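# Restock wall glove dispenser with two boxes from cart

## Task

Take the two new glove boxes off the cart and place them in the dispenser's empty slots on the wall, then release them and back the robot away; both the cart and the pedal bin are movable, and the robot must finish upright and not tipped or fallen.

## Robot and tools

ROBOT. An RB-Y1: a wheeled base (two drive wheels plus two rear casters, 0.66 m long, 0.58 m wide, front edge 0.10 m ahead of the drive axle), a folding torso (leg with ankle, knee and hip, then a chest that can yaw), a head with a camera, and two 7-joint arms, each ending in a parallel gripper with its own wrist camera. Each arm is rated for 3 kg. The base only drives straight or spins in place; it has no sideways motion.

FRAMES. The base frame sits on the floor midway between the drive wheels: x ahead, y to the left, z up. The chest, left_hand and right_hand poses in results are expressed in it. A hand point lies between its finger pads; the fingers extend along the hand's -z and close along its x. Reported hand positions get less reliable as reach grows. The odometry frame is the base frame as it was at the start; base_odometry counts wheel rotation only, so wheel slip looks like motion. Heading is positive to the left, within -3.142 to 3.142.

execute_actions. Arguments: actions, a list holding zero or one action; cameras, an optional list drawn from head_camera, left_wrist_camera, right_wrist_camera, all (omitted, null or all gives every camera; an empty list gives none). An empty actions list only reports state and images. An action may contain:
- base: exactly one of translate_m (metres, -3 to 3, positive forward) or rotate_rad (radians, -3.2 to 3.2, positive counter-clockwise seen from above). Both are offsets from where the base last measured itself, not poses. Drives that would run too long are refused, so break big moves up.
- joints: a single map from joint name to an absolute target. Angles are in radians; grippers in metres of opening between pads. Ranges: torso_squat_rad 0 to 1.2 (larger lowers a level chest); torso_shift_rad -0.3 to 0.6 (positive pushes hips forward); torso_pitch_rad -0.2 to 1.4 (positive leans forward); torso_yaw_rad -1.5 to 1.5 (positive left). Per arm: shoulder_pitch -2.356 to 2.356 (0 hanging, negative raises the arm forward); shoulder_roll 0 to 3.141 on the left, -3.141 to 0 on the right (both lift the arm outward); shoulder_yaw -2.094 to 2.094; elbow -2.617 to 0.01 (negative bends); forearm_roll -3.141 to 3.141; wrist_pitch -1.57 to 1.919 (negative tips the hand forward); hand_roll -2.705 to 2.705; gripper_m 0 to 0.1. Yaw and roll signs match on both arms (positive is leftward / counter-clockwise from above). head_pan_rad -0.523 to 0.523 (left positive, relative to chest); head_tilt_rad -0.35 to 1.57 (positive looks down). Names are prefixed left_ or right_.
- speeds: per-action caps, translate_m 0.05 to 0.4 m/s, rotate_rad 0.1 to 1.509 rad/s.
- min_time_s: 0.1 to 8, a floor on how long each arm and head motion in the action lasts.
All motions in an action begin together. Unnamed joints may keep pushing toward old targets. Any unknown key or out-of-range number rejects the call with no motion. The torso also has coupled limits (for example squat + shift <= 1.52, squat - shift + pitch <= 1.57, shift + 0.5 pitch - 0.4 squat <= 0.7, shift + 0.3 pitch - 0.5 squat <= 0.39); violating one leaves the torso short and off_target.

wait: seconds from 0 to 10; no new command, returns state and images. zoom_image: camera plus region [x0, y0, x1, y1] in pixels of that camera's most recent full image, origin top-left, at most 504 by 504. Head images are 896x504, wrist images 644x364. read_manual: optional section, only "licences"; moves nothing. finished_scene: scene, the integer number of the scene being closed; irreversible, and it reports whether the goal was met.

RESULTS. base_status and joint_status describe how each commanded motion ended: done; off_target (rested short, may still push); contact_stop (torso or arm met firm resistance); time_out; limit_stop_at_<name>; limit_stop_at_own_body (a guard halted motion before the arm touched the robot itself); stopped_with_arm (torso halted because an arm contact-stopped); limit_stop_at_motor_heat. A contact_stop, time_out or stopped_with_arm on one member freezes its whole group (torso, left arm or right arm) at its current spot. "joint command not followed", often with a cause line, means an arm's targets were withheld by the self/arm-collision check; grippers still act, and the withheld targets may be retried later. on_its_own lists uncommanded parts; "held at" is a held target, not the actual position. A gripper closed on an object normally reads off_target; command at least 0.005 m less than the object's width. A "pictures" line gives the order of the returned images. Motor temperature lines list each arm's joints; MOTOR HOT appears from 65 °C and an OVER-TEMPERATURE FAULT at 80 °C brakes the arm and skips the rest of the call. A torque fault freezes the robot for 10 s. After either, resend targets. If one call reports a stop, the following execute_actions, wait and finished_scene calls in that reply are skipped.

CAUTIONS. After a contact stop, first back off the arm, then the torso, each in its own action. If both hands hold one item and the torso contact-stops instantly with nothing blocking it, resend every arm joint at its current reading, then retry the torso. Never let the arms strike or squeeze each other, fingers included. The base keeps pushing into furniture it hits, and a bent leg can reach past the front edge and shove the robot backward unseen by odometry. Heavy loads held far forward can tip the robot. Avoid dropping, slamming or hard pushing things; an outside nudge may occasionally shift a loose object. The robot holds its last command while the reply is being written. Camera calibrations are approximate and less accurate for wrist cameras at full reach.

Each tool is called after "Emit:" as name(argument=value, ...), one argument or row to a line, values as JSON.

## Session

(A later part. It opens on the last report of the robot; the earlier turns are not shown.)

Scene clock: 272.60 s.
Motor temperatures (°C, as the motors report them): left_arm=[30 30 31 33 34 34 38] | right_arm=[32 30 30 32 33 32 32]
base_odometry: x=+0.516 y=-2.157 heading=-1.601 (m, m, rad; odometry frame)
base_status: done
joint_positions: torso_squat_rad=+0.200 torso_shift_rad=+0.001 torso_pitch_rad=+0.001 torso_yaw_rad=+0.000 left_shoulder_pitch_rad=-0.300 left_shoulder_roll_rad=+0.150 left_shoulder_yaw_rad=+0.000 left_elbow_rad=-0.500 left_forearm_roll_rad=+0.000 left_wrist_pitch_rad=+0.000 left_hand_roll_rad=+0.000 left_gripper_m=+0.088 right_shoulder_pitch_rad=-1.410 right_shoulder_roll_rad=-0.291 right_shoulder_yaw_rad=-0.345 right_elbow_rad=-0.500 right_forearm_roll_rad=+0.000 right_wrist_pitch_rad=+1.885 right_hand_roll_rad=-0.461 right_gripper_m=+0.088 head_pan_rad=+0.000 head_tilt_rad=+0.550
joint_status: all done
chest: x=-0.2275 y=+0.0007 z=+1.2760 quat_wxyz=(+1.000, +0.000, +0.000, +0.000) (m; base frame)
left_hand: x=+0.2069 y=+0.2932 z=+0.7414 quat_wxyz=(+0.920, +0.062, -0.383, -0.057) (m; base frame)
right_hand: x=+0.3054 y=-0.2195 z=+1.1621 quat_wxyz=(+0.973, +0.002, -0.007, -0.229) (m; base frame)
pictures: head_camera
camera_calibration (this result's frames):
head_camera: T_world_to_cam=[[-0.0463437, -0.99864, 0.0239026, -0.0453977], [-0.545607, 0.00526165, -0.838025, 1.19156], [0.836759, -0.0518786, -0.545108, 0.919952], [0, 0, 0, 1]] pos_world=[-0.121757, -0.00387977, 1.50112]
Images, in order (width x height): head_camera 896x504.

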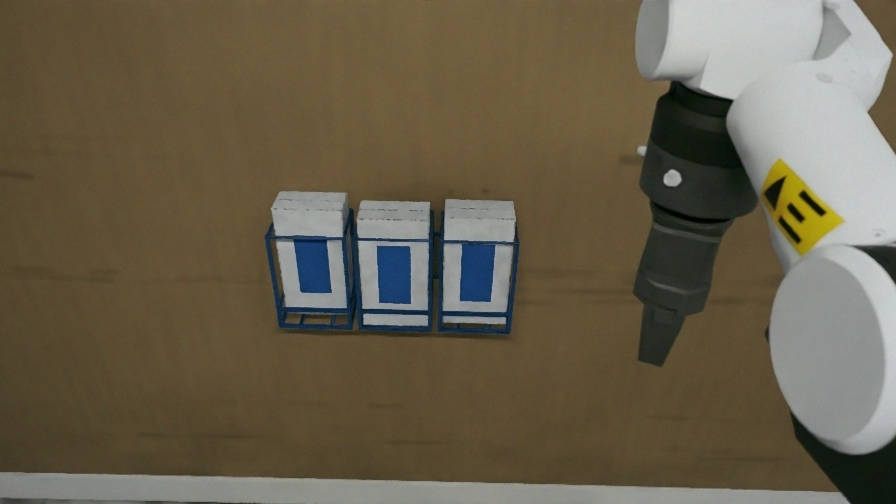

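Emit:
execute_actions(
  actions=[
    {"base":{"translate_m":0.52},"speeds":{"translate_m":0.25},"joints":{"torso_squat_rad":0.1,"torso_yaw_rad":-0.055,"left_shoulder_pitch_rad":-1.41,"left_shoulder_roll_rad":0.291,"left_shoulder_yaw_rad":0.345,"left_elbow_rad":-0.5,"left_wrist_pitch_rad":1.9,"left_hand_roll_rad":0.055,"left_gripper_m":0.03,"right_shoulder_pitch_rad":-0.3,"right_shoulder_roll_rad":-0.2,"right_shoulder_yaw_rad":0,"right_elbow_rad":-0.5,"right_wrist_pitch_rad":0,"head_pan_rad":0.335,"head_tilt_rad":0.9}},
  ],
  cameras=[],
)

Emit:
execute_actions(
  actions=[
    {"joints":{"torso_squat_rad":0.68}},
  ],
  cameras=["head_camera"],
)

Scene clock: 287.40 s.
Motor temperatures (°C, as the motors report them): left_arm=[30 30 31 33 34 34 38] | right_arm=[32 30 30 32 33 32 32]
base_odometry: x=+0.500 y=-2.677 heading=-1.600 (m, m, rad; odometry frame)
base_status: done
joint_positions: torso_squat_rad=+0.100 torso_shift_rad=+0.001 torso_pitch_rad=+0.001 torso_yaw_rad=-0.055 left_shoulder_pitch_rad=-1.410 left_shoulder_roll_rad=+0.291 left_shoulder_yaw_rad=+0.345 left_elbow_rad=-0.500 left_forearm_roll_rad=+0.000 left_wrist_pitch_rad=+1.900 left_hand_roll_rad=+0.055 left_gripper_m=+0.030 right_shoulder_pitch_rad=-0.300 right_shoulder_roll_rad=-0.200 right_shoulder_yaw_rad=+0.000 right_elbow_rad=-0.500 right_forearm_roll_rad=+0.000 right_wrist_pitch_rad=+0.000 right_hand_roll_rad=-0.461 right_gripper_m=+0.088 head_pan_rad=+0.335 head_tilt_rad=+0.900
joint_status: all done
chest: x=-0.2274 y=+0.0007 z=+1.2864 quat_wxyz=(+1.000, +0.000, +0.000, -0.028) (m; base frame)
left_hand: x=+0.3135 y=+0.1912 z=+1.1728 quat_wxyz=(+1.000, +0.000, +0.000, +0.000) (m; base frame)
right_hand: x=+0.1897 y=-0.3508 z=+0.7582 quat_wxyz=(+0.903, -0.008, -0.393, -0.176) (m; base frame)
pictures: none
No camera images: the call's "cameras" was empty. Leave "cameras" out to get every camera's image.

Scene clock: 290.23 s.
Motor temperatures (°C, as the motors report them): left_arm=[30 30 31 33 34 34 38] | right_arm=[32 30 30 32 33 32 32]
base_odometry: x=+0.500 y=-2.677 heading=-1.600 (m, m, rad; odometry frame)
base_status: not commanded
joint_positions: torso_squat_rad=+0.680 torso_shift_rad=+0.000 torso_pitch_rad=+0.000 torso_yaw_rad=-0.055 left_shoulder_pitch_rad=-1.410 left_shoulder_roll_rad=+0.291 left_shoulder_yaw_rad=+0.345 left_elbow_rad=-0.500 left_forearm_roll_rad=+0.000 left_wrist_pitch_rad=+1.900 left_hand_roll_rad=+0.055 left_gripper_m=+0.030 right_shoulder_pitch_rad=-0.300 right_shoulder_roll_rad=-0.200 right_shoulder_yaw_rad=+0.000 right_elbow_rad=-0.500 right_forearm_roll_rad=+0.000 right_wrist_pitch_rad=+0.000 right_hand_roll_rad=-0.461 right_gripper_m=+0.088 head_pan_rad=+0.335 head_tilt_rad=+0.900
joint_status: all done
chest: x=-0.2276 y=+0.0006 z=+1.1342 quat_wxyz=(+1.000, +0.000, +0.000, -0.028) (m; base frame)
left_hand: x=+0.3133 y=+0.1910 z=+1.0207 quat_wxyz=(+1.000, +0.000, +0.000, +0.000) (m; base frame)
right_hand: x=+0.1896 y=-0.3509 z=+0.6062 quat_wxyz=(+0.903, -0.008, -0.393, -0.176) (m; base frame)
pictures: head_camera
camera_calibration (this result's frames):
head_camera: T_world_to_cam=[[0.241948, -0.969538, 0.0381765, -0.00314338], [-0.770152, -0.215826, -0.600238, 0.709114], [0.590193, 0.115824, -0.79891, 1.13085], [0, 0, 0, 1]] pos_world=[-0.120533, 0.0190176, 1.32921]
Images, in order (width x height): head_camera 896x504.

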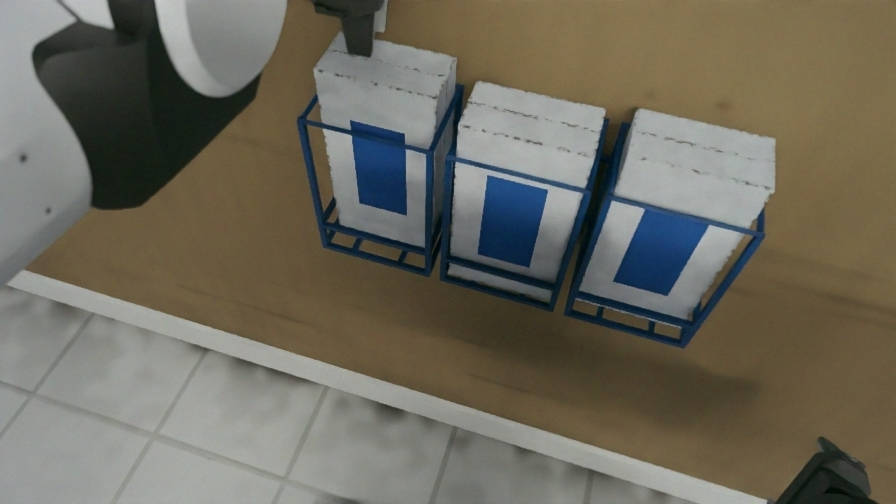

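Emit:
execute_actions(
  actions=[
    {"joints":{"torso_squat_rad":0.74}},
  ],
)

Scene clock: 306.27 s.
Motor temperatures (°C, as the motors report them): left_arm=[30 30 31 33 34 34 38] | right_arm=[31 30 30 32 33 32 32]
base_odometry: x=+0.500 y=-2.677 heading=-1.600 (m, m, rad; odometry frame)
base_status: not commanded
joint_positions: torso_squat_rad=+0.740 torso_shift_rad=+0.000 torso_pitch_rad=+0.000 torso_yaw_rad=-0.055 left_shoulder_pitch_rad=-1.410 left_shoulder_roll_rad=+0.291 left_shoulder_yaw_rad=+0.345 left_elbow_rad=-0.500 left_forearm_roll_rad=+0.000 left_wrist_pitch_rad=+1.900 left_hand_roll_rad=+0.055 left_gripper_m=+0.030 right_shoulder_pitch_rad=-0.300 right_shoulder_roll_rad=-0.200 right_shoulder_yaw_rad=+0.000 right_elbow_rad=-0.500 right_forearm_roll_rad=+0.000 right_wrist_pitch_rad=+0.000 right_hand_roll_rad=-0.461 right_gripper_m=+0.088 head_pan_rad=+0.335 head_tilt_rad=+0.900
joint_status: all done
chest: x=-0.2276 y=+0.0005 z=+1.1069 quat_wxyz=(+1.000, +0.000, +0.000, -0.028) (m; base frame)
left_hand: x=+0.3132 y=+0.1910 z=+0.9933 quat_wxyz=(+1.000, +0.000, +0.000, +0.000) (m; base frame)
right_hand: x=+0.1896 y=-0.3509 z=+0.5788 quat_wxyz=(+0.903, -0.008, -0.393, -0.176) (m; base frame)
pictures: head_camera, left_wrist_camera, right_wrist_camera
camera_calibration (this result's frames):
head_camera: T_world_to_cam=[[0.241948, -0.969538, 0.0381756, -0.00211885], [-0.770157, -0.215826, -0.600231, 0.692662], [0.590186, 0.115823, -0.798915, 1.109], [0, 0, 0, 1]] pos_world=[-0.120543, 0.0189928, 1.30183]
left_wrist_camera: T_world_to_cam=[[0.999908, -0.0086285, 0.0104297, -0.321812], [-0.0133801, -0.746713, 0.665012, -0.488734], [0.00204995, -0.66509, -0.74676, 0.958266], [0, 0, 0, 1]] pos_world=[0.313279, 0.269613, 1.04396]
right_wrist_camera: T_world_to_cam=[[-0.608925, 0.305082, -0.732213, 0.648325], [-0.227926, 0.816858, 0.529899, 0.0518343], [0.759777, 0.489559, -0.427869, 0.365301], [0, 0, 0, 1]] pos_world=[0.129049, -0.41897, 0.603546]
Images, in order (width x height): head_camera 896x504, left_wrist_camera 644x364, right_wrist_camera 644x364.

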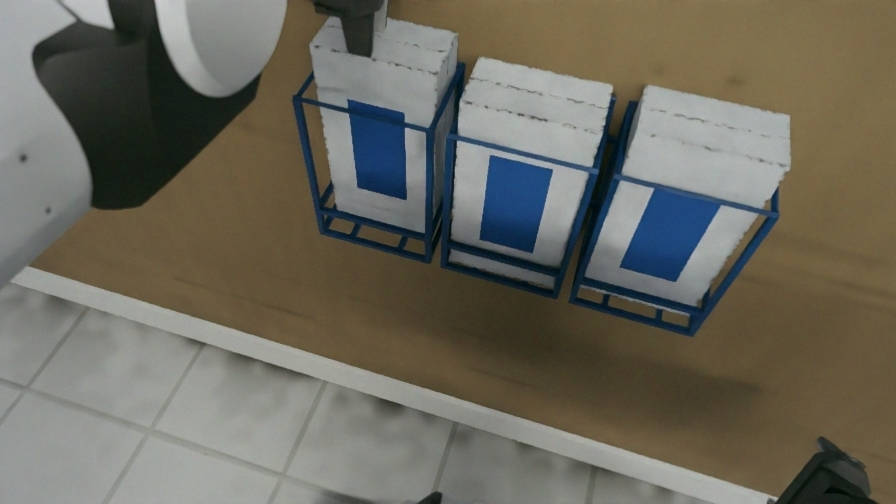

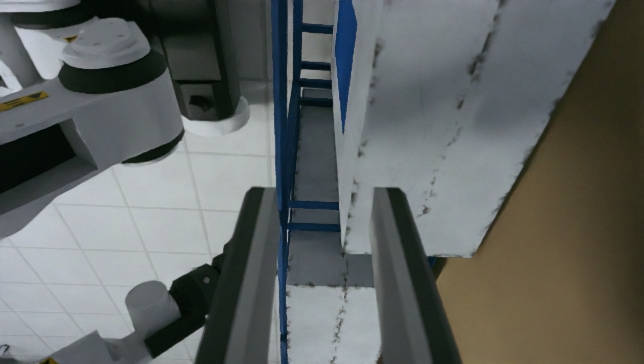

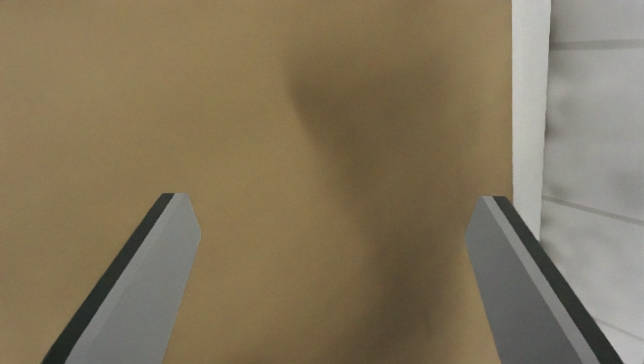

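Emit:
execute_actions(
  actions=[
    {"joints":{"torso_squat_rad":0.765}},
  ],
  cameras=["head_camera"],
)

Emit:
execute_actions(
  actions=[
    {"joints":{"torso_squat_rad":0.5}},
  ],
  cameras=[],
)

Emit:
execute_actions(
  actions=[
    {"base":{"translate_m":-0.5},"joints":{"torso_yaw_rad":0,"head_pan_rad":0.1,"head_tilt_rad":0.45}},
  ],
  cameras=["head_camera"],
)

Scene clock: 312.63 s.
Motor temperatures (°C, as the motors report them): left_arm=[31 30 31 33 34 34 38] | right_arm=[30 30 30 32 33 32 32]
base_odometry: x=+0.500 y=-2.677 heading=-1.600 (m, m, rad; odometry frame)
base_status: not commanded
joint_positions: torso_squat_rad=+0.765 torso_shift_rad=+0.000 torso_pitch_rad=+0.000 torso_yaw_rad=-0.055 left_shoulder_pitch_rad=-1.410 left_shoulder_roll_rad=+0.291 left_shoulder_yaw_rad=+0.345 left_elbow_rad=-0.500 left_forearm_roll_rad=+0.000 left_wrist_pitch_rad=+1.900 left_hand_roll_rad=+0.055 left_gripper_m=+0.030 right_shoulder_pitch_rad=-0.300 right_shoulder_roll_rad=-0.200 right_shoulder_yaw_rad=+0.000 right_elbow_rad=-0.500 right_forearm_roll_rad=+0.000 right_wrist_pitch_rad=+0.000 right_hand_roll_rad=-0.461 right_gripper_m=+0.088 head_pan_rad=+0.335 head_tilt_rad=+0.900
joint_status: all done
chest: x=-0.2276 y=+0.0005 z=+1.0949 quat_wxyz=(+1.000, +0.000, +0.000, -0.028) (m; base frame)
left_hand: x=+0.3132 y=+0.1910 z=+0.9814 quat_wxyz=(+1.000, +0.000, +0.000, +0.000) (m; base frame)
right_hand: x=+0.1896 y=-0.3510 z=+0.5668 quat_wxyz=(+0.903, -0.008, -0.393, -0.176) (m; base frame)
pictures: head_camera
camera_calibration (this result's frames):
head_camera: T_world_to_cam=[[0.241947, -0.969538, 0.0381786, -0.00167317], [-0.770151, -0.215826, -0.600239, 0.685483], [0.590194, 0.115823, -0.798909, 1.09945], [0, 0, 0, 1]] pos_world=[-0.120558, 0.0189821, 1.28988]
Images, in order (width x height): head_camera 896x504.

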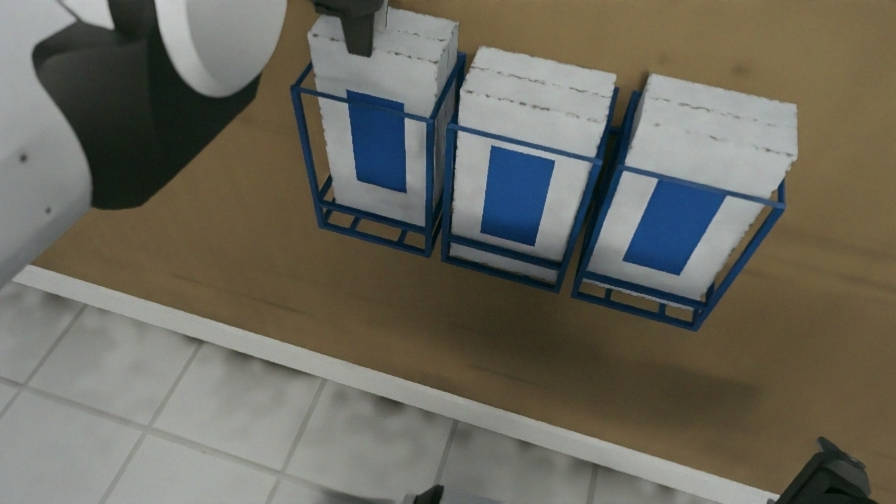

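Scene clock: 314.33 s.
Motor temperatures (°C, as the motors report them): left_arm=[31 30 31 33 34 34 38] | right_arm=[30 30 30 32 33 32 32]
base_odometry: x=+0.500 y=-2.677 heading=-1.600 (m, m, rad; odometry frame)
base_status: not commanded
joint_positions: torso_squat_rad=+0.500 torso_shift_rad=+0.001 torso_pitch_rad=+0.001 torso_yaw_rad=-0.055 left_shoulder_pitch_rad=-1.410 left_shoulder_roll_rad=+0.291 left_shoulder_yaw_rad=+0.345 left_elbow_rad=-0.500 left_forearm_roll_rad=+0.000 left_wrist_pitch_rad=+1.900 left_hand_roll_rad=+0.055 left_gripper_m=+0.030 right_shoulder_pitch_rad=-0.300 right_shoulder_roll_rad=-0.200 right_shoulder_yaw_rad=+0.000 right_elbow_rad=-0.500 right_forearm_roll_rad=+0.000 right_wrist_pitch_rad=+0.000 right_hand_roll_rad=-0.461 right_gripper_m=+0.088 head_pan_rad=+0.335 head_tilt_rad=+0.900
joint_status: all done
chest: x=-0.2274 y=+0.0006 z=+1.2042 quat_wxyz=(+1.000, +0.000, +0.000, -0.028) (m; base frame)
left_hand: x=+0.3134 y=+0.1911 z=+1.0905 quat_wxyz=(+1.000, +0.000, +0.000, +0.000) (m; base frame)
right_hand: x=+0.1897 y=-0.3509 z=+0.6760 quat_wxyz=(+0.903, -0.008, -0.393, -0.176) (m; base frame)
pictures: none
No camera images: the call's "cameras" was empty. Leave "cameras" out to get every camera's image.

Scene clock: 317.67 s.
Motor temperatures (°C, as the motors report them): left_arm=[31 30 31 33 34 34 38] | right_arm=[30 30 30 32 33 32 32]
base_odometry: x=+0.515 y=-2.177 heading=-1.599 (m, m, rad; odometry frame)
base_status: done
joint_positions: torso_squat_rad=+0.500 torso_shift_rad=+0.000 torso_pitch_rad=+0.001 torso_yaw_rad=+0.000 left_shoulder_pitch_rad=-1.410 left_shoulder_roll_rad=+0.291 left_shoulder_yaw_rad=+0.345 left_elbow_rad=-0.500 left_forearm_roll_rad=+0.000 left_wrist_pitch_rad=+1.900 left_hand_roll_rad=+0.055 left_gripper_m=+0.030 right_shoulder_pitch_rad=-0.300 right_shoulder_roll_rad=-0.200 right_shoulder_yaw_rad=+0.000 right_elbow_rad=-0.500 right_forearm_roll_rad=+0.000 right_wrist_pitch_rad=+0.000 right_hand_roll_rad=-0.461 right_gripper_m=+0.088 head_pan_rad=+0.100 head_tilt_rad=+0.450
joint_status: all done
chest: x=-0.2275 y=+0.0006 z=+1.2042 quat_wxyz=(+1.000, +0.000, +0.000, +0.000) (m; base frame)
left_hand: x=+0.3020 y=+0.2206 z=+1.0906 quat_wxyz=(+1.000, +0.000, +0.000, +0.028) (m; base frame)
right_hand: x=+0.2084 y=-0.3273 z=+0.6762 quat_wxyz=(+0.907, +0.003, -0.393, -0.151) (m; base frame)
pictures: head_camera
camera_calibration (this result's frames):
head_camera: T_world_to_cam=[[0.0515726, -0.998487, 0.019081, -0.0168855], [-0.457432, -0.0406024, -0.888317, 1.22018], [0.887748, 0.0370845, -0.458834, 0.770153], [0, 0, 0, 1]] pos_world=[-0.12468, 0.00412151, 1.4376]
Images, in order (width x height): head_camera 896x504.

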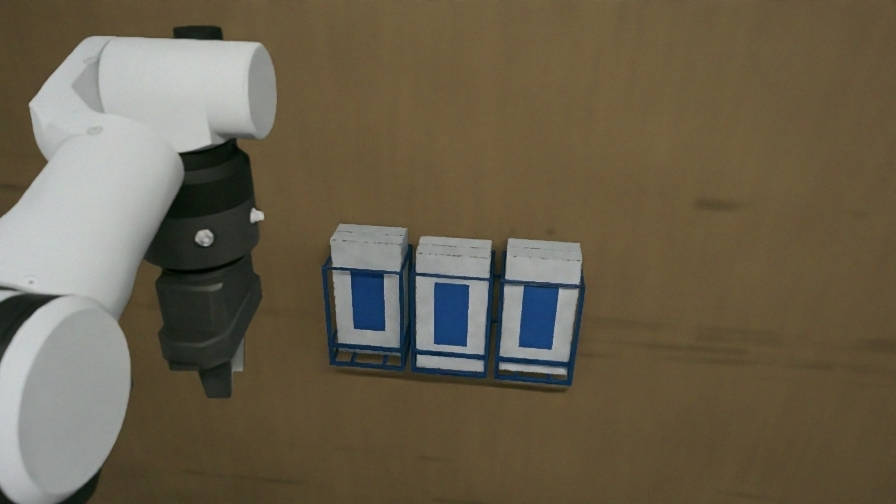

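Emit:
execute_actions(
  actions=[
    {"base":{"translate_m":0.53},"joints":{"torso_yaw_rad":-0.055,"head_pan_rad":0.335,"head_tilt_rad":0.9,"left_gripper_m":0.0}},
  ],
  cameras=["left_wrist_camera"],
)

Emit:
execute_actions(
  actions=[
    {"joints":{"torso_squat_rad":0.79}},
  ],
)

Scene clock: 328.40 s.
Motor temperatures (°C, as the motors report them): left_arm=[31 30 31 33 34 34 38] | right_arm=[30 30 30 32 33 32 32]
base_odometry: x=+0.500 y=-2.707 heading=-1.600 (m, m, rad; odometry frame)
base_status: done
joint_positions: torso_squat_rad=+0.501 torso_shift_rad=-0.002 torso_pitch_rad=-0.003 torso_yaw_rad=-0.055 left_shoulder_pitch_rad=-1.408 left_shoulder_roll_rad=+0.286 left_shoulder_yaw_rad=+0.345 left_elbow_rad=-0.498 left_forearm_roll_rad=+0.000 left_wrist_pitch_rad=+1.902 left_hand_roll_rad=+0.055 left_gripper_m=+0.000 right_shoulder_pitch_rad=-0.300 right_shoulder_roll_rad=-0.200 right_shoulder_yaw_rad=+0.000 right_elbow_rad=-0.500 right_forearm_roll_rad=+0.000 right_wrist_pitch_rad=+0.000 right_hand_roll_rad=-0.461 right_gripper_m=+0.088 head_pan_rad=+0.335 head_tilt_rad=+0.900
joint_status: all done
chest: x=-0.2302 y=+0.0004 z=+1.2040 quat_wxyz=(+1.000, +0.000, -0.002, -0.027) (m; base frame)
left_hand: x=+0.3095 y=+0.1886 z=+1.0902 quat_wxyz=(+1.000, -0.001, +0.002, -0.002) (m; base frame)
right_hand: x=+0.1894 y=-0.3507 z=+0.6775 quat_wxyz=(+0.902, -0.007, -0.395, -0.176) (m; base frame)
pictures: left_wrist_camera
camera_calibration (this result's frames):
left_wrist_camera: T_world_to_cam=[[0.999895, -0.0127677, 0.00683084, -0.314377], [-0.0140755, -0.746267, 0.665498, -0.555405], [-0.00339923, -0.665524, -0.746369, 1.03033], [0, 0, 0, 1]] pos_world=[0.310029, 0.267218, 1.14078]
Images, in order (width x height): left_wrist_camera 644x364.

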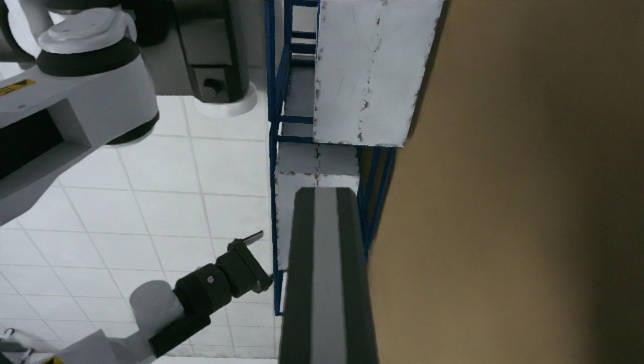

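Scene clock: 329.03 s.
Motor temperatures (°C, as the motors report them): left_arm=[31 30 31 33 34 34 38] | right_arm=[30 30 30 32 33 32 32]
base_odometry: x=+0.500 y=-2.707 heading=-1.600 (m, m, rad; odometry frame)
base_status: not commanded
joint_positions: torso_squat_rad=+0.503 torso_shift_rad=-0.004 torso_pitch_rad=-0.007 torso_yaw_rad=-0.054 left_shoulder_pitch_rad=-1.409 left_shoulder_roll_rad=+0.290 left_shoulder_yaw_rad=+0.345 left_elbow_rad=-0.500 left_forearm_roll_rad=+0.000 left_wrist_pitch_rad=+1.901 left_hand_roll_rad=+0.055 left_gripper_m=+0.000 right_shoulder_pitch_rad=-0.300 right_shoulder_roll_rad=-0.200 right_shoulder_yaw_rad=+0.000 right_elbow_rad=-0.500 right_forearm_roll_rad=+0.000 right_wrist_pitch_rad=+0.000 right_hand_roll_rad=-0.461 right_gripper_m=+0.088 head_pan_rad=+0.335 head_tilt_rad=+0.900
joint_status: torso_squat_rad contact_stop (moved +0.002 of +0.289)
on_its_own: torso_squat_rad is held at +0.503, not at your +0.790, since a contact_stop
chest: x=-0.2325 y=+0.0006 z=+1.2033 quat_wxyz=(+1.000, +0.000, -0.003, -0.027) (m; base frame)
left_hand: x=+0.3086 y=+0.1909 z=+1.0929 quat_wxyz=(+1.000, +0.000, -0.002, +0.000) (m; base frame)
right_hand: x=+0.1890 y=-0.3506 z=+0.6784 quat_wxyz=(+0.901, -0.007, -0.396, -0.176) (m; base frame)
pictures: head_camera, left_wrist_camera, right_wrist_camera
camera_calibration (this result's frames):
head_camera: T_world_to_cam=[[0.242235, -0.969396, 0.0399168, -0.00662316], [-0.76557, -0.216252, -0.605919, 0.754732], [0.596007, 0.116216, -0.794525, 1.18493], [0, 0, 0, 1]] pos_world=[-0.126822, 0.0190848, 1.39903]
left_wrist_camera: T_world_to_cam=[[0.999847, -0.00883886, 0.0150958, -0.323217], [-0.0166409, -0.746644, 0.665015, -0.554065], [0.00539318, -0.665165, -0.746677, 1.03146], [0, 0, 0, 1]] pos_world=[0.308385, 0.269545, 1.14351]
right_wrist_camera: T_world_to_cam=[[-0.603563, 0.304634, -0.736824, 0.722695], [-0.232594, 0.816662, 0.528169, 0.00061332], [0.762635, 0.490164, -0.422051, 0.403912], [0, 0, 0, 1]] pos_world=[0.128297, -0.418641, 0.702647]
Images, in order (width x height): head_camera 896x504, left_wrist_camera 644x364, right_wrist_camera 644x364.

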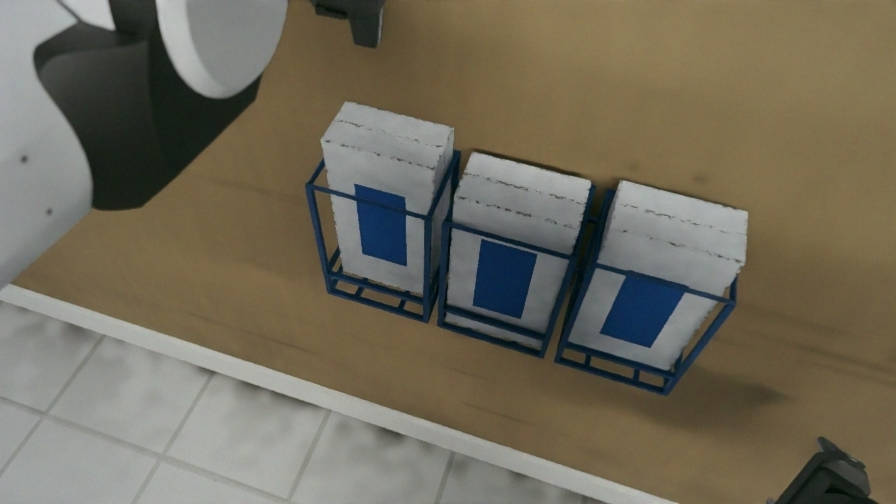

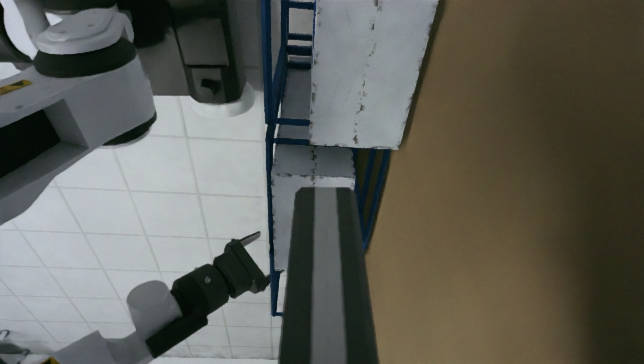

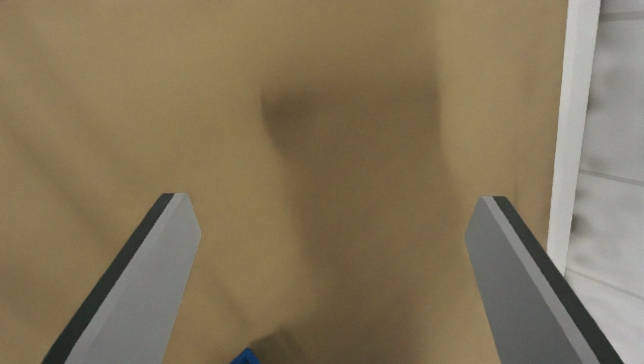

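Emit:
execute_actions(
  actions=[
    {"base":{"translate_m":-0.035},"joints":{"left_wrist_pitch_rad":1.76,"torso_squat_rad":0.5}},
  ],
  cameras=[],
)

Emit:
execute_actions(
  actions=[
    {"joints":{"torso_squat_rad":0.74}},
  ],
)

Scene clock: 351.90 s.
Motor temperatures (°C, as the motors report them): left_arm=[32 30 31 33 34 34 38] | right_arm=[29 30 30 32 33 32 32]
TORQUE FAULT: left_wrist_pitch_rad reached its load limit. The robot stopped for 10 seconds, dropped its targets and accepts commands again. The stop added 8.7 s to the call and to motion_time.
base_odometry: x=+0.500 y=-2.696 heading=-1.600 (m, m, rad; odometry frame)
base_status: translate_m torque_fault (by the wheels' count: -0.010 of -0.035)
joint_positions: torso_squat_rad=+0.500 torso_shift_rad=-0.003 torso_pitch_rad=-0.006 torso_yaw_rad=-0.054 left_shoulder_pitch_rad=-1.408 left_shoulder_roll_rad=+0.289 left_shoulder_yaw_rad=+0.345 left_elbow_rad=-0.498 left_forearm_roll_rad=+0.000 left_wrist_pitch_rad=+1.834 left_hand_roll_rad=+0.055 left_gripper_m=+0.000 right_shoulder_pitch_rad=-0.300 right_shoulder_roll_rad=-0.200 right_shoulder_yaw_rad=+0.000 right_elbow_rad=-0.500 right_forearm_roll_rad=+0.000 right_wrist_pitch_rad=+0.000 right_hand_roll_rad=-0.461 right_gripper_m=+0.088 head_pan_rad=+0.335 head_tilt_rad=+0.900
joint_status: left_wrist_pitch_rad torque_fault (moved -0.066 of -0.141); the others done
on_its_own: left_wrist_pitch_rad is held at +1.834, not at your +1.760, since a torque_fault
chest: x=-0.2316 y=+0.0006 z=+1.2042 quat_wxyz=(+1.000, +0.000, -0.003, -0.027) (m; base frame)
left_hand: x=+0.3238 y=+0.1901 z=+1.0922 quat_wxyz=(+0.999, -0.002, -0.033, +0.000) (m; base frame)
right_hand: x=+0.1891 y=-0.3506 z=+0.6787 quat_wxyz=(+0.901, -0.007, -0.396, -0.176) (m; base frame)
pictures: none
No camera images: the call's "cameras" was empty. Leave "cameras" out to get every camera's image.

not run: a stop came earlier in this reply.

Fingertips were against the wall; back off first.

Emit:
execute_actions(
  actions=[
    {"base":{"translate_m":-0.035}},
  ],
  cameras=[],
)

Emit:
execute_actions(
  actions=[
    {"joints":{"torso_squat_rad":0.72}},
  ],
)

Scene clock: 356.53 s.
Motor temperatures (°C, as the motors report them): left_arm=[32 30 31 33 34 34 38] | right_arm=[29 30 30 32 33 32 32]
base_odometry: x=+0.501 y=-2.662 heading=-1.601 (m, m, rad; odometry frame)
base_status: done
joint_positions: torso_squat_rad=+0.500 torso_shift_rad=-0.003 torso_pitch_rad=-0.006 torso_yaw_rad=-0.054 left_shoulder_pitch_rad=-1.408 left_shoulder_roll_rad=+0.289 left_shoulder_yaw_rad=+0.345 left_elbow_rad=-0.498 left_forearm_roll_rad=+0.000 left_wrist_pitch_rad=+1.834 left_hand_roll_rad=+0.055 left_gripper_m=+0.000 right_shoulder_pitch_rad=-0.300 right_shoulder_roll_rad=-0.200 right_shoulder_yaw_rad=+0.000 right_elbow_rad=-0.500 right_forearm_roll_rad=+0.000 right_wrist_pitch_rad=+0.000 right_hand_roll_rad=-0.461 right_gripper_m=+0.088 head_pan_rad=+0.335 head_tilt_rad=+0.900
joint_status: not commanded
on_its_own: left_wrist_pitch_rad is held at +1.834, not at your +1.760, since a torque_fault
chest: x=-0.2316 y=+0.0006 z=+1.2042 quat_wxyz=(+1.000, +0.000, -0.003, -0.027) (m; base frame)
left_hand: x=+0.3239 y=+0.1901 z=+1.0923 quat_wxyz=(+0.999, -0.002, -0.033, +0.000) (m; base frame)
right_hand: x=+0.1891 y=-0.3506 z=+0.6787 quat_wxyz=(+0.901, -0.007, -0.396, -0.176) (m; base frame)
pictures: none
No camera images: the call's "cameras" was empty. Leave "cameras" out to get every camera's image.

Scene clock: 358.07 s.
Motor temperatures (°C, as the motors report them): left_arm=[32 30 31 33 34 34 38] | right_arm=[29 30 30 31 33 32 32]
base_odometry: x=+0.501 y=-2.662 heading=-1.601 (m, m, rad; odometry frame)
base_status: not commanded
joint_positions: torso_squat_rad=+0.720 torso_shift_rad=-0.003 torso_pitch_rad=-0.006 torso_yaw_rad=-0.054 left_shoulder_pitch_rad=-1.408 left_shoulder_roll_rad=+0.289 left_shoulder_yaw_rad=+0.345 left_elbow_rad=-0.498 left_forearm_roll_rad=+0.000 left_wrist_pitch_rad=+1.834 left_hand_roll_rad=+0.055 left_gripper_m=+0.000 right_shoulder_pitch_rad=-0.300 right_shoulder_roll_rad=-0.200 right_shoulder_yaw_rad=+0.000 right_elbow_rad=-0.500 right_forearm_roll_rad=+0.000 right_wrist_pitch_rad=+0.000 right_hand_roll_rad=-0.461 right_gripper_m=+0.088 head_pan_rad=+0.335 head_tilt_rad=+0.900
joint_status: all done
on_its_own: left_wrist_pitch_rad is held at +1.834, not at your +1.760, since a torque_fault
chest: x=-0.2314 y=+0.0006 z=+1.1162 quat_wxyz=(+1.000, +0.000, -0.003, -0.027) (m; base frame)
left_hand: x=+0.3241 y=+0.1900 z=+1.0044 quat_wxyz=(+0.999, -0.002, -0.033, +0.000) (m; base frame)
right_hand: x=+0.1893 y=-0.3507 z=+0.5908 quat_wxyz=(+0.901, -0.007, -0.396, -0.176) (m; base frame)
pictures: head_camera, left_wrist_camera, right_wrist_camera
camera_calibration (this result's frames):
head_camera: T_world_to_cam=[[0.242241, -0.969402, 0.0397423, -0.00320919], [-0.766288, -0.216288, -0.604997, 0.701572], [0.595081, 0.116101, -0.795235, 1.1157], [0, 0, 0, 1]] pos_world=[-0.12555, 0.0190967, 1.31182]
left_wrist_camera: T_world_to_cam=[[0.997011, -0.00896876, 0.0767378, -0.398409], [-0.057915, -0.744164, 0.665482, -0.483202], [0.051137, -0.667937, -0.742459, 0.946129], [0, 0, 0, 1]] pos_world=[0.320851, 0.2688, 1.0546]
right_wrist_camera: T_world_to_cam=[[-0.604527, 0.304612, -0.736042, 0.65808], [-0.231803, 0.816741, 0.528395, 0.0467831], [0.762111, 0.490046, -0.423132, 0.367444], [0, 0, 0, 1]] pos_world=[0.128639, -0.418733, 0.615132]
Images, in order (width x height): head_camera 896x504, left_wrist_camera 644x364, right_wrist_camera 644x364.

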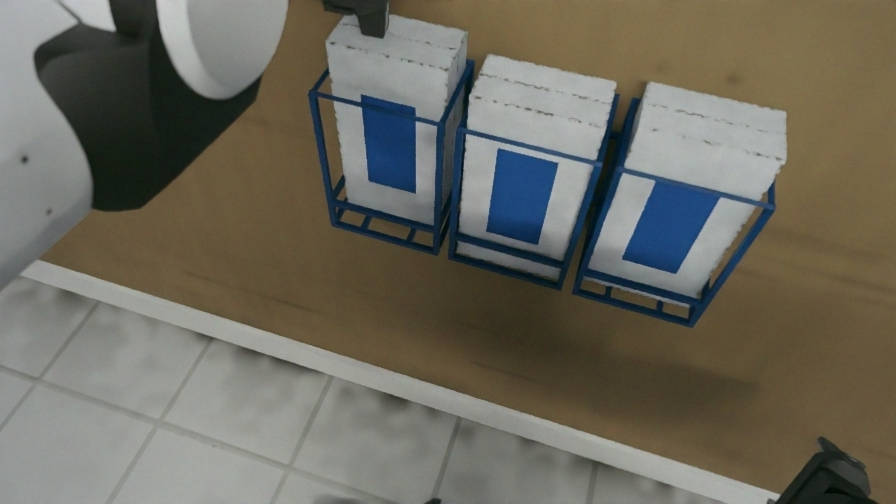

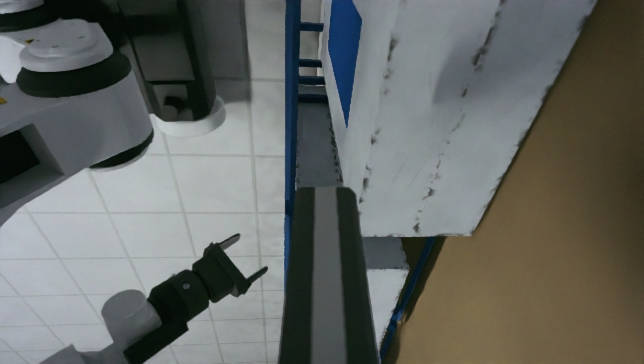

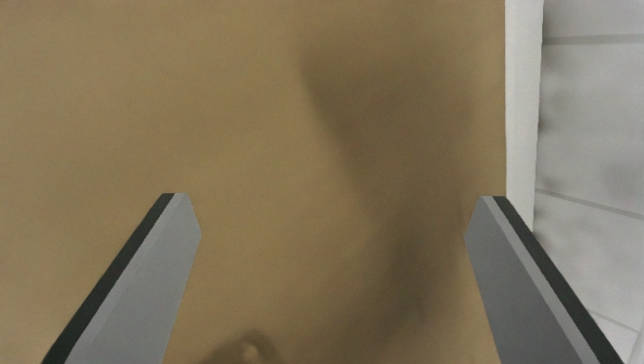

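Emit:
execute_actions(
  actions=[
    {"joints":{"torso_squat_rad":0.78}},
  ],
)

Scene clock: 362.60 s.
Motor temperatures (°C, as the motors report them): left_arm=[32 30 31 33 34 34 38] | right_arm=[29 30 30 31 33 32 32]
base_odometry: x=+0.501 y=-2.662 heading=-1.601 (m, m, rad; odometry frame)
base_status: not commanded
joint_positions: torso_squat_rad=+0.780 torso_shift_rad=-0.003 torso_pitch_rad=-0.006 torso_yaw_rad=-0.054 left_shoulder_pitch_rad=-1.408 left_shoulder_roll_rad=+0.289 left_shoulder_yaw_rad=+0.345 left_elbow_rad=-0.498 left_forearm_roll_rad=+0.000 left_wrist_pitch_rad=+1.834 left_hand_roll_rad=+0.055 left_gripper_m=+0.000 right_shoulder_pitch_rad=-0.300 right_shoulder_roll_rad=-0.200 right_shoulder_yaw_rad=+0.000 right_elbow_rad=-0.500 right_forearm_roll_rad=+0.000 right_wrist_pitch_rad=+0.000 right_hand_roll_rad=-0.461 right_gripper_m=+0.088 head_pan_rad=+0.335 head_tilt_rad=+0.900
joint_status: all done
on_its_own: left_wrist_pitch_rad is held at +1.834, not at your +1.760, since a torque_fault
chest: x=-0.2313 y=+0.0005 z=+1.0876 quat_wxyz=(+1.000, +0.000, -0.003, -0.027) (m; base frame)
left_hand: x=+0.3242 y=+0.1900 z=+0.9758 quat_wxyz=(+0.999, -0.002, -0.033, +0.000) (m; base frame)
right_hand: x=+0.1894 y=-0.3507 z=+0.5621 quat_wxyz=(+0.901, -0.007, -0.396, -0.176) (m; base frame)
pictures: head_camera, left_wrist_camera, right_wrist_camera
camera_calibration (this result's frames):
head_camera: T_world_to_cam=[[0.242241, -0.969402, 0.0397415, -0.00211776], [-0.766292, -0.216289, -0.604992, 0.68431], [0.595076, 0.1161, -0.795239, 1.09289], [0, 0, 0, 1]] pos_world=[-0.125459, 0.0190706, 1.2832]
left_wrist_camera: T_world_to_cam=[[0.997008, -0.00897106, 0.07678, -0.396352], [-0.0579448, -0.744163, 0.66548, -0.464167], [0.0511668, -0.667937, -0.742456, 0.924854], [0, 0, 0, 1]] pos_world=[0.320948, 0.268772, 1.02599]
right_wrist_camera: T_world_to_cam=[[-0.60453, 0.304613, -0.73604, 0.63707], [-0.231801, 0.816741, 0.528396, 0.0619495], [0.76211, 0.490046, -0.423135, 0.355279], [0, 0, 0, 1]] pos_world=[0.128727, -0.418759, 0.586506]
Images, in order (width x height): head_camera 896x504, left_wrist_camera 644x364, right_wrist_camera 644x364.

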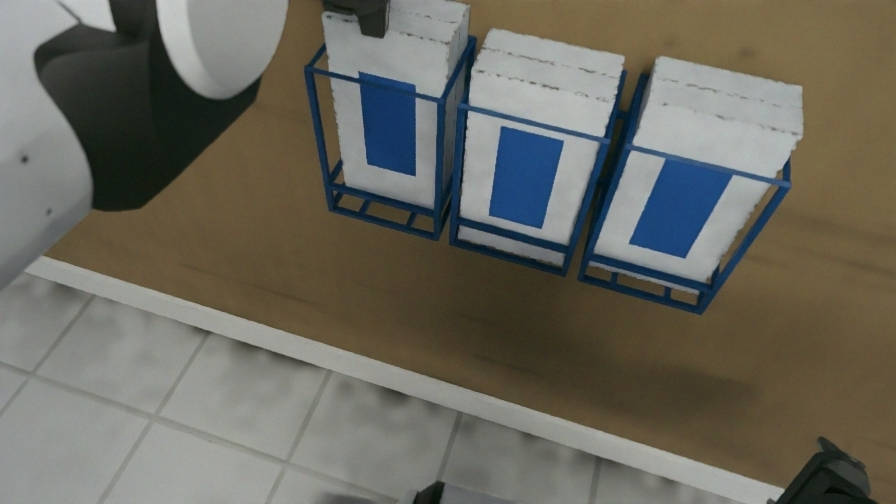

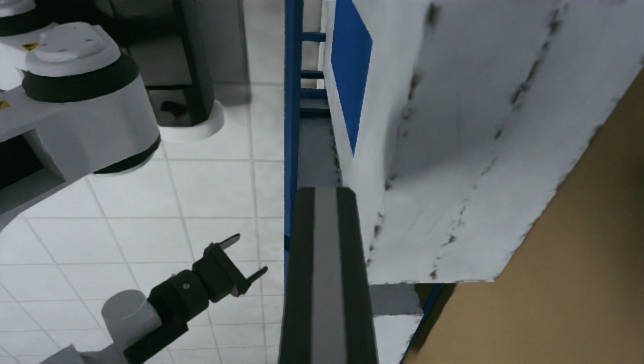

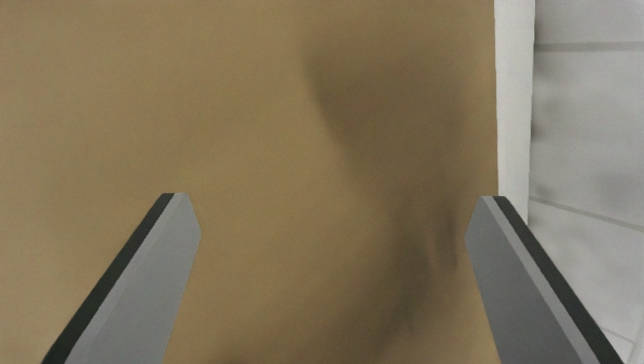

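Emit:
execute_actions(
  actions=[
    {"joints":{"torso_squat_rad":0.64}},
  ],
  cameras=[],
)

Emit:
execute_actions(
  actions=[
    {"base":{"translate_m":0.03}},
  ],
  cameras=[],
)

Emit:
execute_actions(
  actions=[
    {"joints":{"torso_squat_rad":0.75}},
  ],
)

Scene clock: 372.30 s.
Motor temperatures (°C, as the motors report them): left_arm=[32 30 31 33 34 34 38] | right_arm=[29 30 30 31 33 32 32]
base_odometry: x=+0.501 y=-2.662 heading=-1.601 (m, m, rad; odometry frame)
base_status: not commanded
joint_positions: torso_squat_rad=+0.640 torso_shift_rad=-0.003 torso_pitch_rad=-0.005 torso_yaw_rad=-0.054 left_shoulder_pitch_rad=-1.408 left_shoulder_roll_rad=+0.289 left_shoulder_yaw_rad=+0.345 left_elbow_rad=-0.498 left_forearm_roll_rad=+0.000 left_wrist_pitch_rad=+1.834 left_hand_roll_rad=+0.055 left_gripper_m=+0.000 right_shoulder_pitch_rad=-0.300 right_shoulder_roll_rad=-0.200 right_shoulder_yaw_rad=+0.000 right_elbow_rad=-0.500 right_forearm_roll_rad=+0.000 right_wrist_pitch_rad=+0.000 right_hand_roll_rad=-0.461 right_gripper_m=+0.088 head_pan_rad=+0.335 head_tilt_rad=+0.900
joint_status: all done
on_its_own: left_wrist_pitch_rad is held at +1.834, not at your +1.760, since a torque_fault
chest: x=-0.2314 y=+0.0006 z=+1.1514 quat_wxyz=(+1.000, +0.000, -0.003, -0.027) (m; base frame)
left_hand: x=+0.3242 y=+0.1900 z=+1.0394 quat_wxyz=(+0.999, -0.002, -0.033, +0.000) (m; base frame)
right_hand: x=+0.1892 y=-0.3506 z=+0.6258 quat_wxyz=(+0.901, -0.007, -0.396, -0.176) (m; base frame)
pictures: none
No camera images: the call's "cameras" was empty. Leave "cameras" out to get every camera's image.

Scene clock: 373.70 s.
Motor temperatures (°C, as the motors report them): left_arm=[32 30 31 33 34 34 38] | right_arm=[29 30 30 31 33 32 32]
base_odometry: x=+0.500 y=-2.692 heading=-1.600 (m, m, rad; odometry frame)
base_status: done
joint_positions: torso_squat_rad=+0.640 torso_shift_rad=-0.003 torso_pitch_rad=-0.006 torso_yaw_rad=-0.054 left_shoulder_pitch_rad=-1.408 left_shoulder_roll_rad=+0.289 left_shoulder_yaw_rad=+0.345 left_elbow_rad=-0.498 left_forearm_roll_rad=+0.000 left_wrist_pitch_rad=+1.834 left_hand_roll_rad=+0.055 left_gripper_m=+0.000 right_shoulder_pitch_rad=-0.300 right_shoulder_roll_rad=-0.200 right_shoulder_yaw_rad=+0.000 right_elbow_rad=-0.500 right_forearm_roll_rad=+0.000 right_wrist_pitch_rad=+0.000 right_hand_roll_rad=-0.461 right_gripper_m=+0.088 head_pan_rad=+0.335 head_tilt_rad=+0.900
joint_status: not commanded
on_its_own: left_wrist_pitch_rad is held at +1.834, not at your +1.760, since a torque_fault
chest: x=-0.2314 y=+0.0006 z=+1.1514 quat_wxyz=(+1.000, +0.000, -0.003, -0.027) (m; base frame)
left_hand: x=+0.3241 y=+0.1901 z=+1.0395 quat_wxyz=(+0.999, -0.002, -0.033, +0.000) (m; base frame)
right_hand: x=+0.1892 y=-0.3506 z=+0.6259 quat_wxyz=(+0.901, -0.007, -0.396, -0.176) (m; base frame)
pictures: none
No camera images: the call's "cameras" was empty. Leave "cameras" out to get every camera's image.

Scene clock: 374.87 s.
Motor temperatures (°C, as the motors report them): left_arm=[32 30 31 33 34 34 38] | right_arm=[29 30 30 31 33 32 32]
base_odometry: x=+0.500 y=-2.692 heading=-1.600 (m, m, rad; odometry frame)
base_status: not commanded
joint_positions: torso_squat_rad=+0.750 torso_shift_rad=-0.003 torso_pitch_rad=-0.006 torso_yaw_rad=-0.054 left_shoulder_pitch_rad=-1.408 left_shoulder_roll_rad=+0.289 left_shoulder_yaw_rad=+0.345 left_elbow_rad=-0.498 left_forearm_roll_rad=+0.000 left_wrist_pitch_rad=+1.834 left_hand_roll_rad=+0.055 left_gripper_m=+0.000 right_shoulder_pitch_rad=-0.300 right_shoulder_roll_rad=-0.200 right_shoulder_yaw_rad=+0.000 right_elbow_rad=-0.500 right_forearm_roll_rad=+0.000 right_wrist_pitch_rad=+0.000 right_hand_roll_rad=-0.461 right_gripper_m=+0.088 head_pan_rad=+0.335 head_tilt_rad=+0.900
joint_status: all done
on_its_own: left_wrist_pitch_rad is held at +1.834, not at your +1.760, since a torque_fault
chest: x=-0.2314 y=+0.0005 z=+1.1021 quat_wxyz=(+1.000, +0.000, -0.003, -0.027) (m; base frame)
left_hand: x=+0.3242 y=+0.1900 z=+0.9904 quat_wxyz=(+0.999, -0.002, -0.033, +0.000) (m; base frame)
right_hand: x=+0.1894 y=-0.3507 z=+0.5767 quat_wxyz=(+0.901, -0.007, -0.396, -0.176) (m; base frame)
pictures: head_camera, left_wrist_camera, right_wrist_camera
camera_calibration (this result's frames):
head_camera: T_world_to_cam=[[0.242222, -0.969407, 0.0397385, -0.00267573], [-0.766294, -0.216272, -0.604996, 0.693076], [0.595082, 0.116092, -0.795236, 1.10448], [0, 0, 0, 1]] pos_world=[-0.125509, 0.0190769, 1.29774]
left_wrist_camera: T_world_to_cam=[[0.996999, -0.00893761, 0.0768915, -0.397563], [-0.0579935, -0.744177, 0.665461, -0.473821], [0.0512733, -0.667923, -0.742462, 0.935679], [0, 0, 0, 1]] pos_world=[0.320916, 0.268802, 1.04058]
right_wrist_camera: T_world_to_cam=[[-0.604481, 0.304613, -0.73608, 0.647796], [-0.231838, 0.81674, 0.528382, 0.0542534], [0.762137, 0.490048, -0.423083, 0.361415], [0, 0, 0, 1]] pos_world=[0.128711, -0.418749, 0.601072]
Images, in order (width x height): head_camera 896x504, left_wrist_camera 644x364, right_wrist_camera 644x364.

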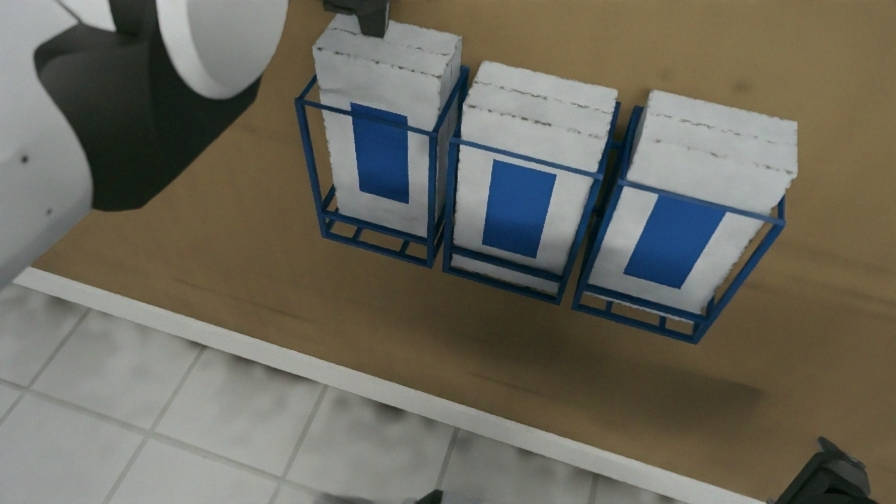

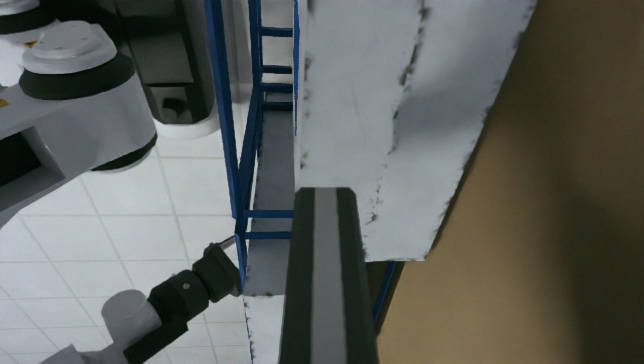

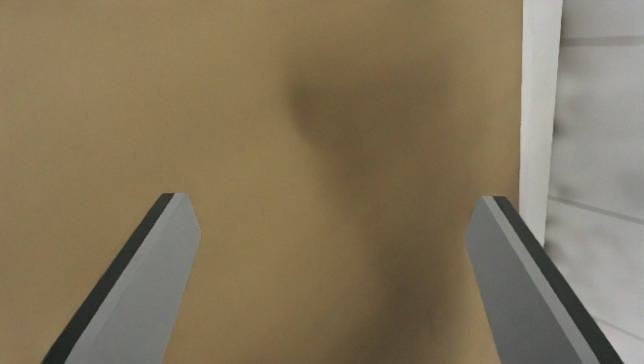

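Emit:
execute_actions(
  actions=[
    {"joints":{"torso_squat_rad":0.79}},
  ],
)

Scene clock: 382.13 s.
Motor temperatures (°C, as the motors report them): left_arm=[32 30 31 33 34 34 38] | right_arm=[29 30 30 31 33 32 32]
base_odometry: x=+0.500 y=-2.692 heading=-1.600 (m, m, rad; odometry frame)
base_status: not commanded
joint_positions: torso_squat_rad=+0.790 torso_shift_rad=-0.003 torso_pitch_rad=-0.006 torso_yaw_rad=-0.054 left_shoulder_pitch_rad=-1.408 left_shoulder_roll_rad=+0.289 left_shoulder_yaw_rad=+0.345 left_elbow_rad=-0.498 left_forearm_roll_rad=+0.000 left_wrist_pitch_rad=+1.834 left_hand_roll_rad=+0.055 left_gripper_m=+0.000 right_shoulder_pitch_rad=-0.300 right_shoulder_roll_rad=-0.200 right_shoulder_yaw_rad=+0.000 right_elbow_rad=-0.500 right_forearm_roll_rad=+0.000 right_wrist_pitch_rad=+0.000 right_hand_roll_rad=-0.461 right_gripper_m=+0.088 head_pan_rad=+0.335 head_tilt_rad=+0.900
joint_status: all done
on_its_own: left_wrist_pitch_rad is held at +1.834, not at your +1.760, since a torque_fault
chest: x=-0.2313 y=+0.0005 z=+1.0826 quat_wxyz=(+1.000, +0.000, -0.003, -0.027) (m; base frame)
left_hand: x=+0.3243 y=+0.1900 z=+0.9709 quat_wxyz=(+0.999, -0.002, -0.033, +0.000) (m; base frame)
right_hand: x=+0.1895 y=-0.3507 z=+0.5572 quat_wxyz=(+0.901, -0.007, -0.396, -0.176) (m; base frame)
pictures: head_camera, left_wrist_camera, right_wrist_camera
camera_calibration (this result's frames):
head_camera: T_world_to_cam=[[0.242222, -0.969407, 0.0397388, -0.00193311], [-0.766293, -0.216272, -0.604997, 0.681328], [0.595082, 0.116092, -0.795236, 1.08895], [0, 0, 0, 1]] pos_world=[-0.125451, 0.0190592, 1.27825]
left_wrist_camera: T_world_to_cam=[[0.996999, -0.00893942, 0.0768985, -0.396131], [-0.0579995, -0.744177, 0.66546, -0.460863], [0.0512772, -0.667923, -0.742462, 0.921195], [0, 0, 0, 1]] pos_world=[0.320976, 0.268783, 1.0211]
right_wrist_camera: T_world_to_cam=[[-0.60448, 0.304613, -0.736081, 0.633494], [-0.231839, 0.81674, 0.528381, 0.064579], [0.762138, 0.490048, -0.423082, 0.353132], [0, 0, 0, 1]] pos_world=[0.128771, -0.418766, 0.581584]
Images, in order (width x height): head_camera 896x504, left_wrist_camera 644x364, right_wrist_camera 644x364.

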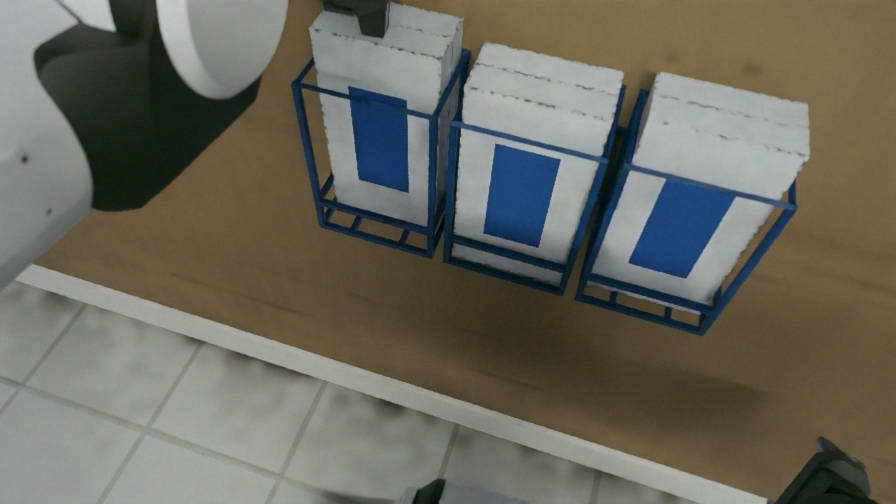

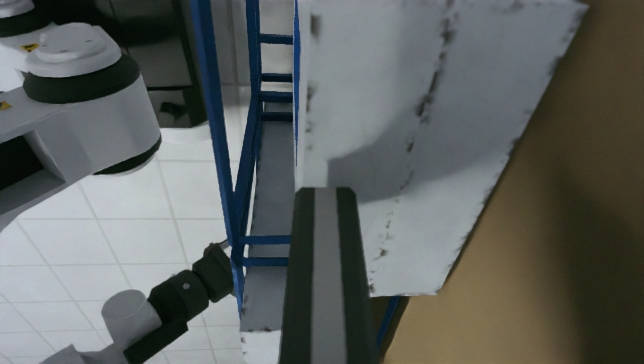

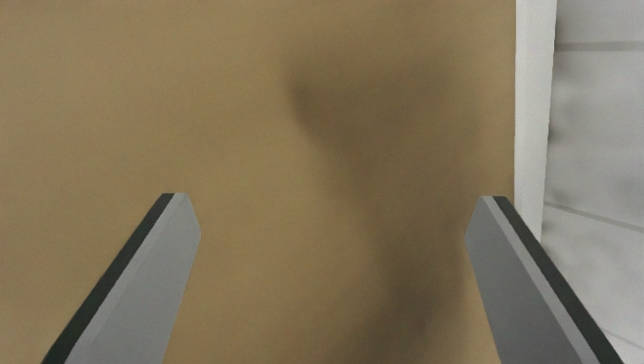

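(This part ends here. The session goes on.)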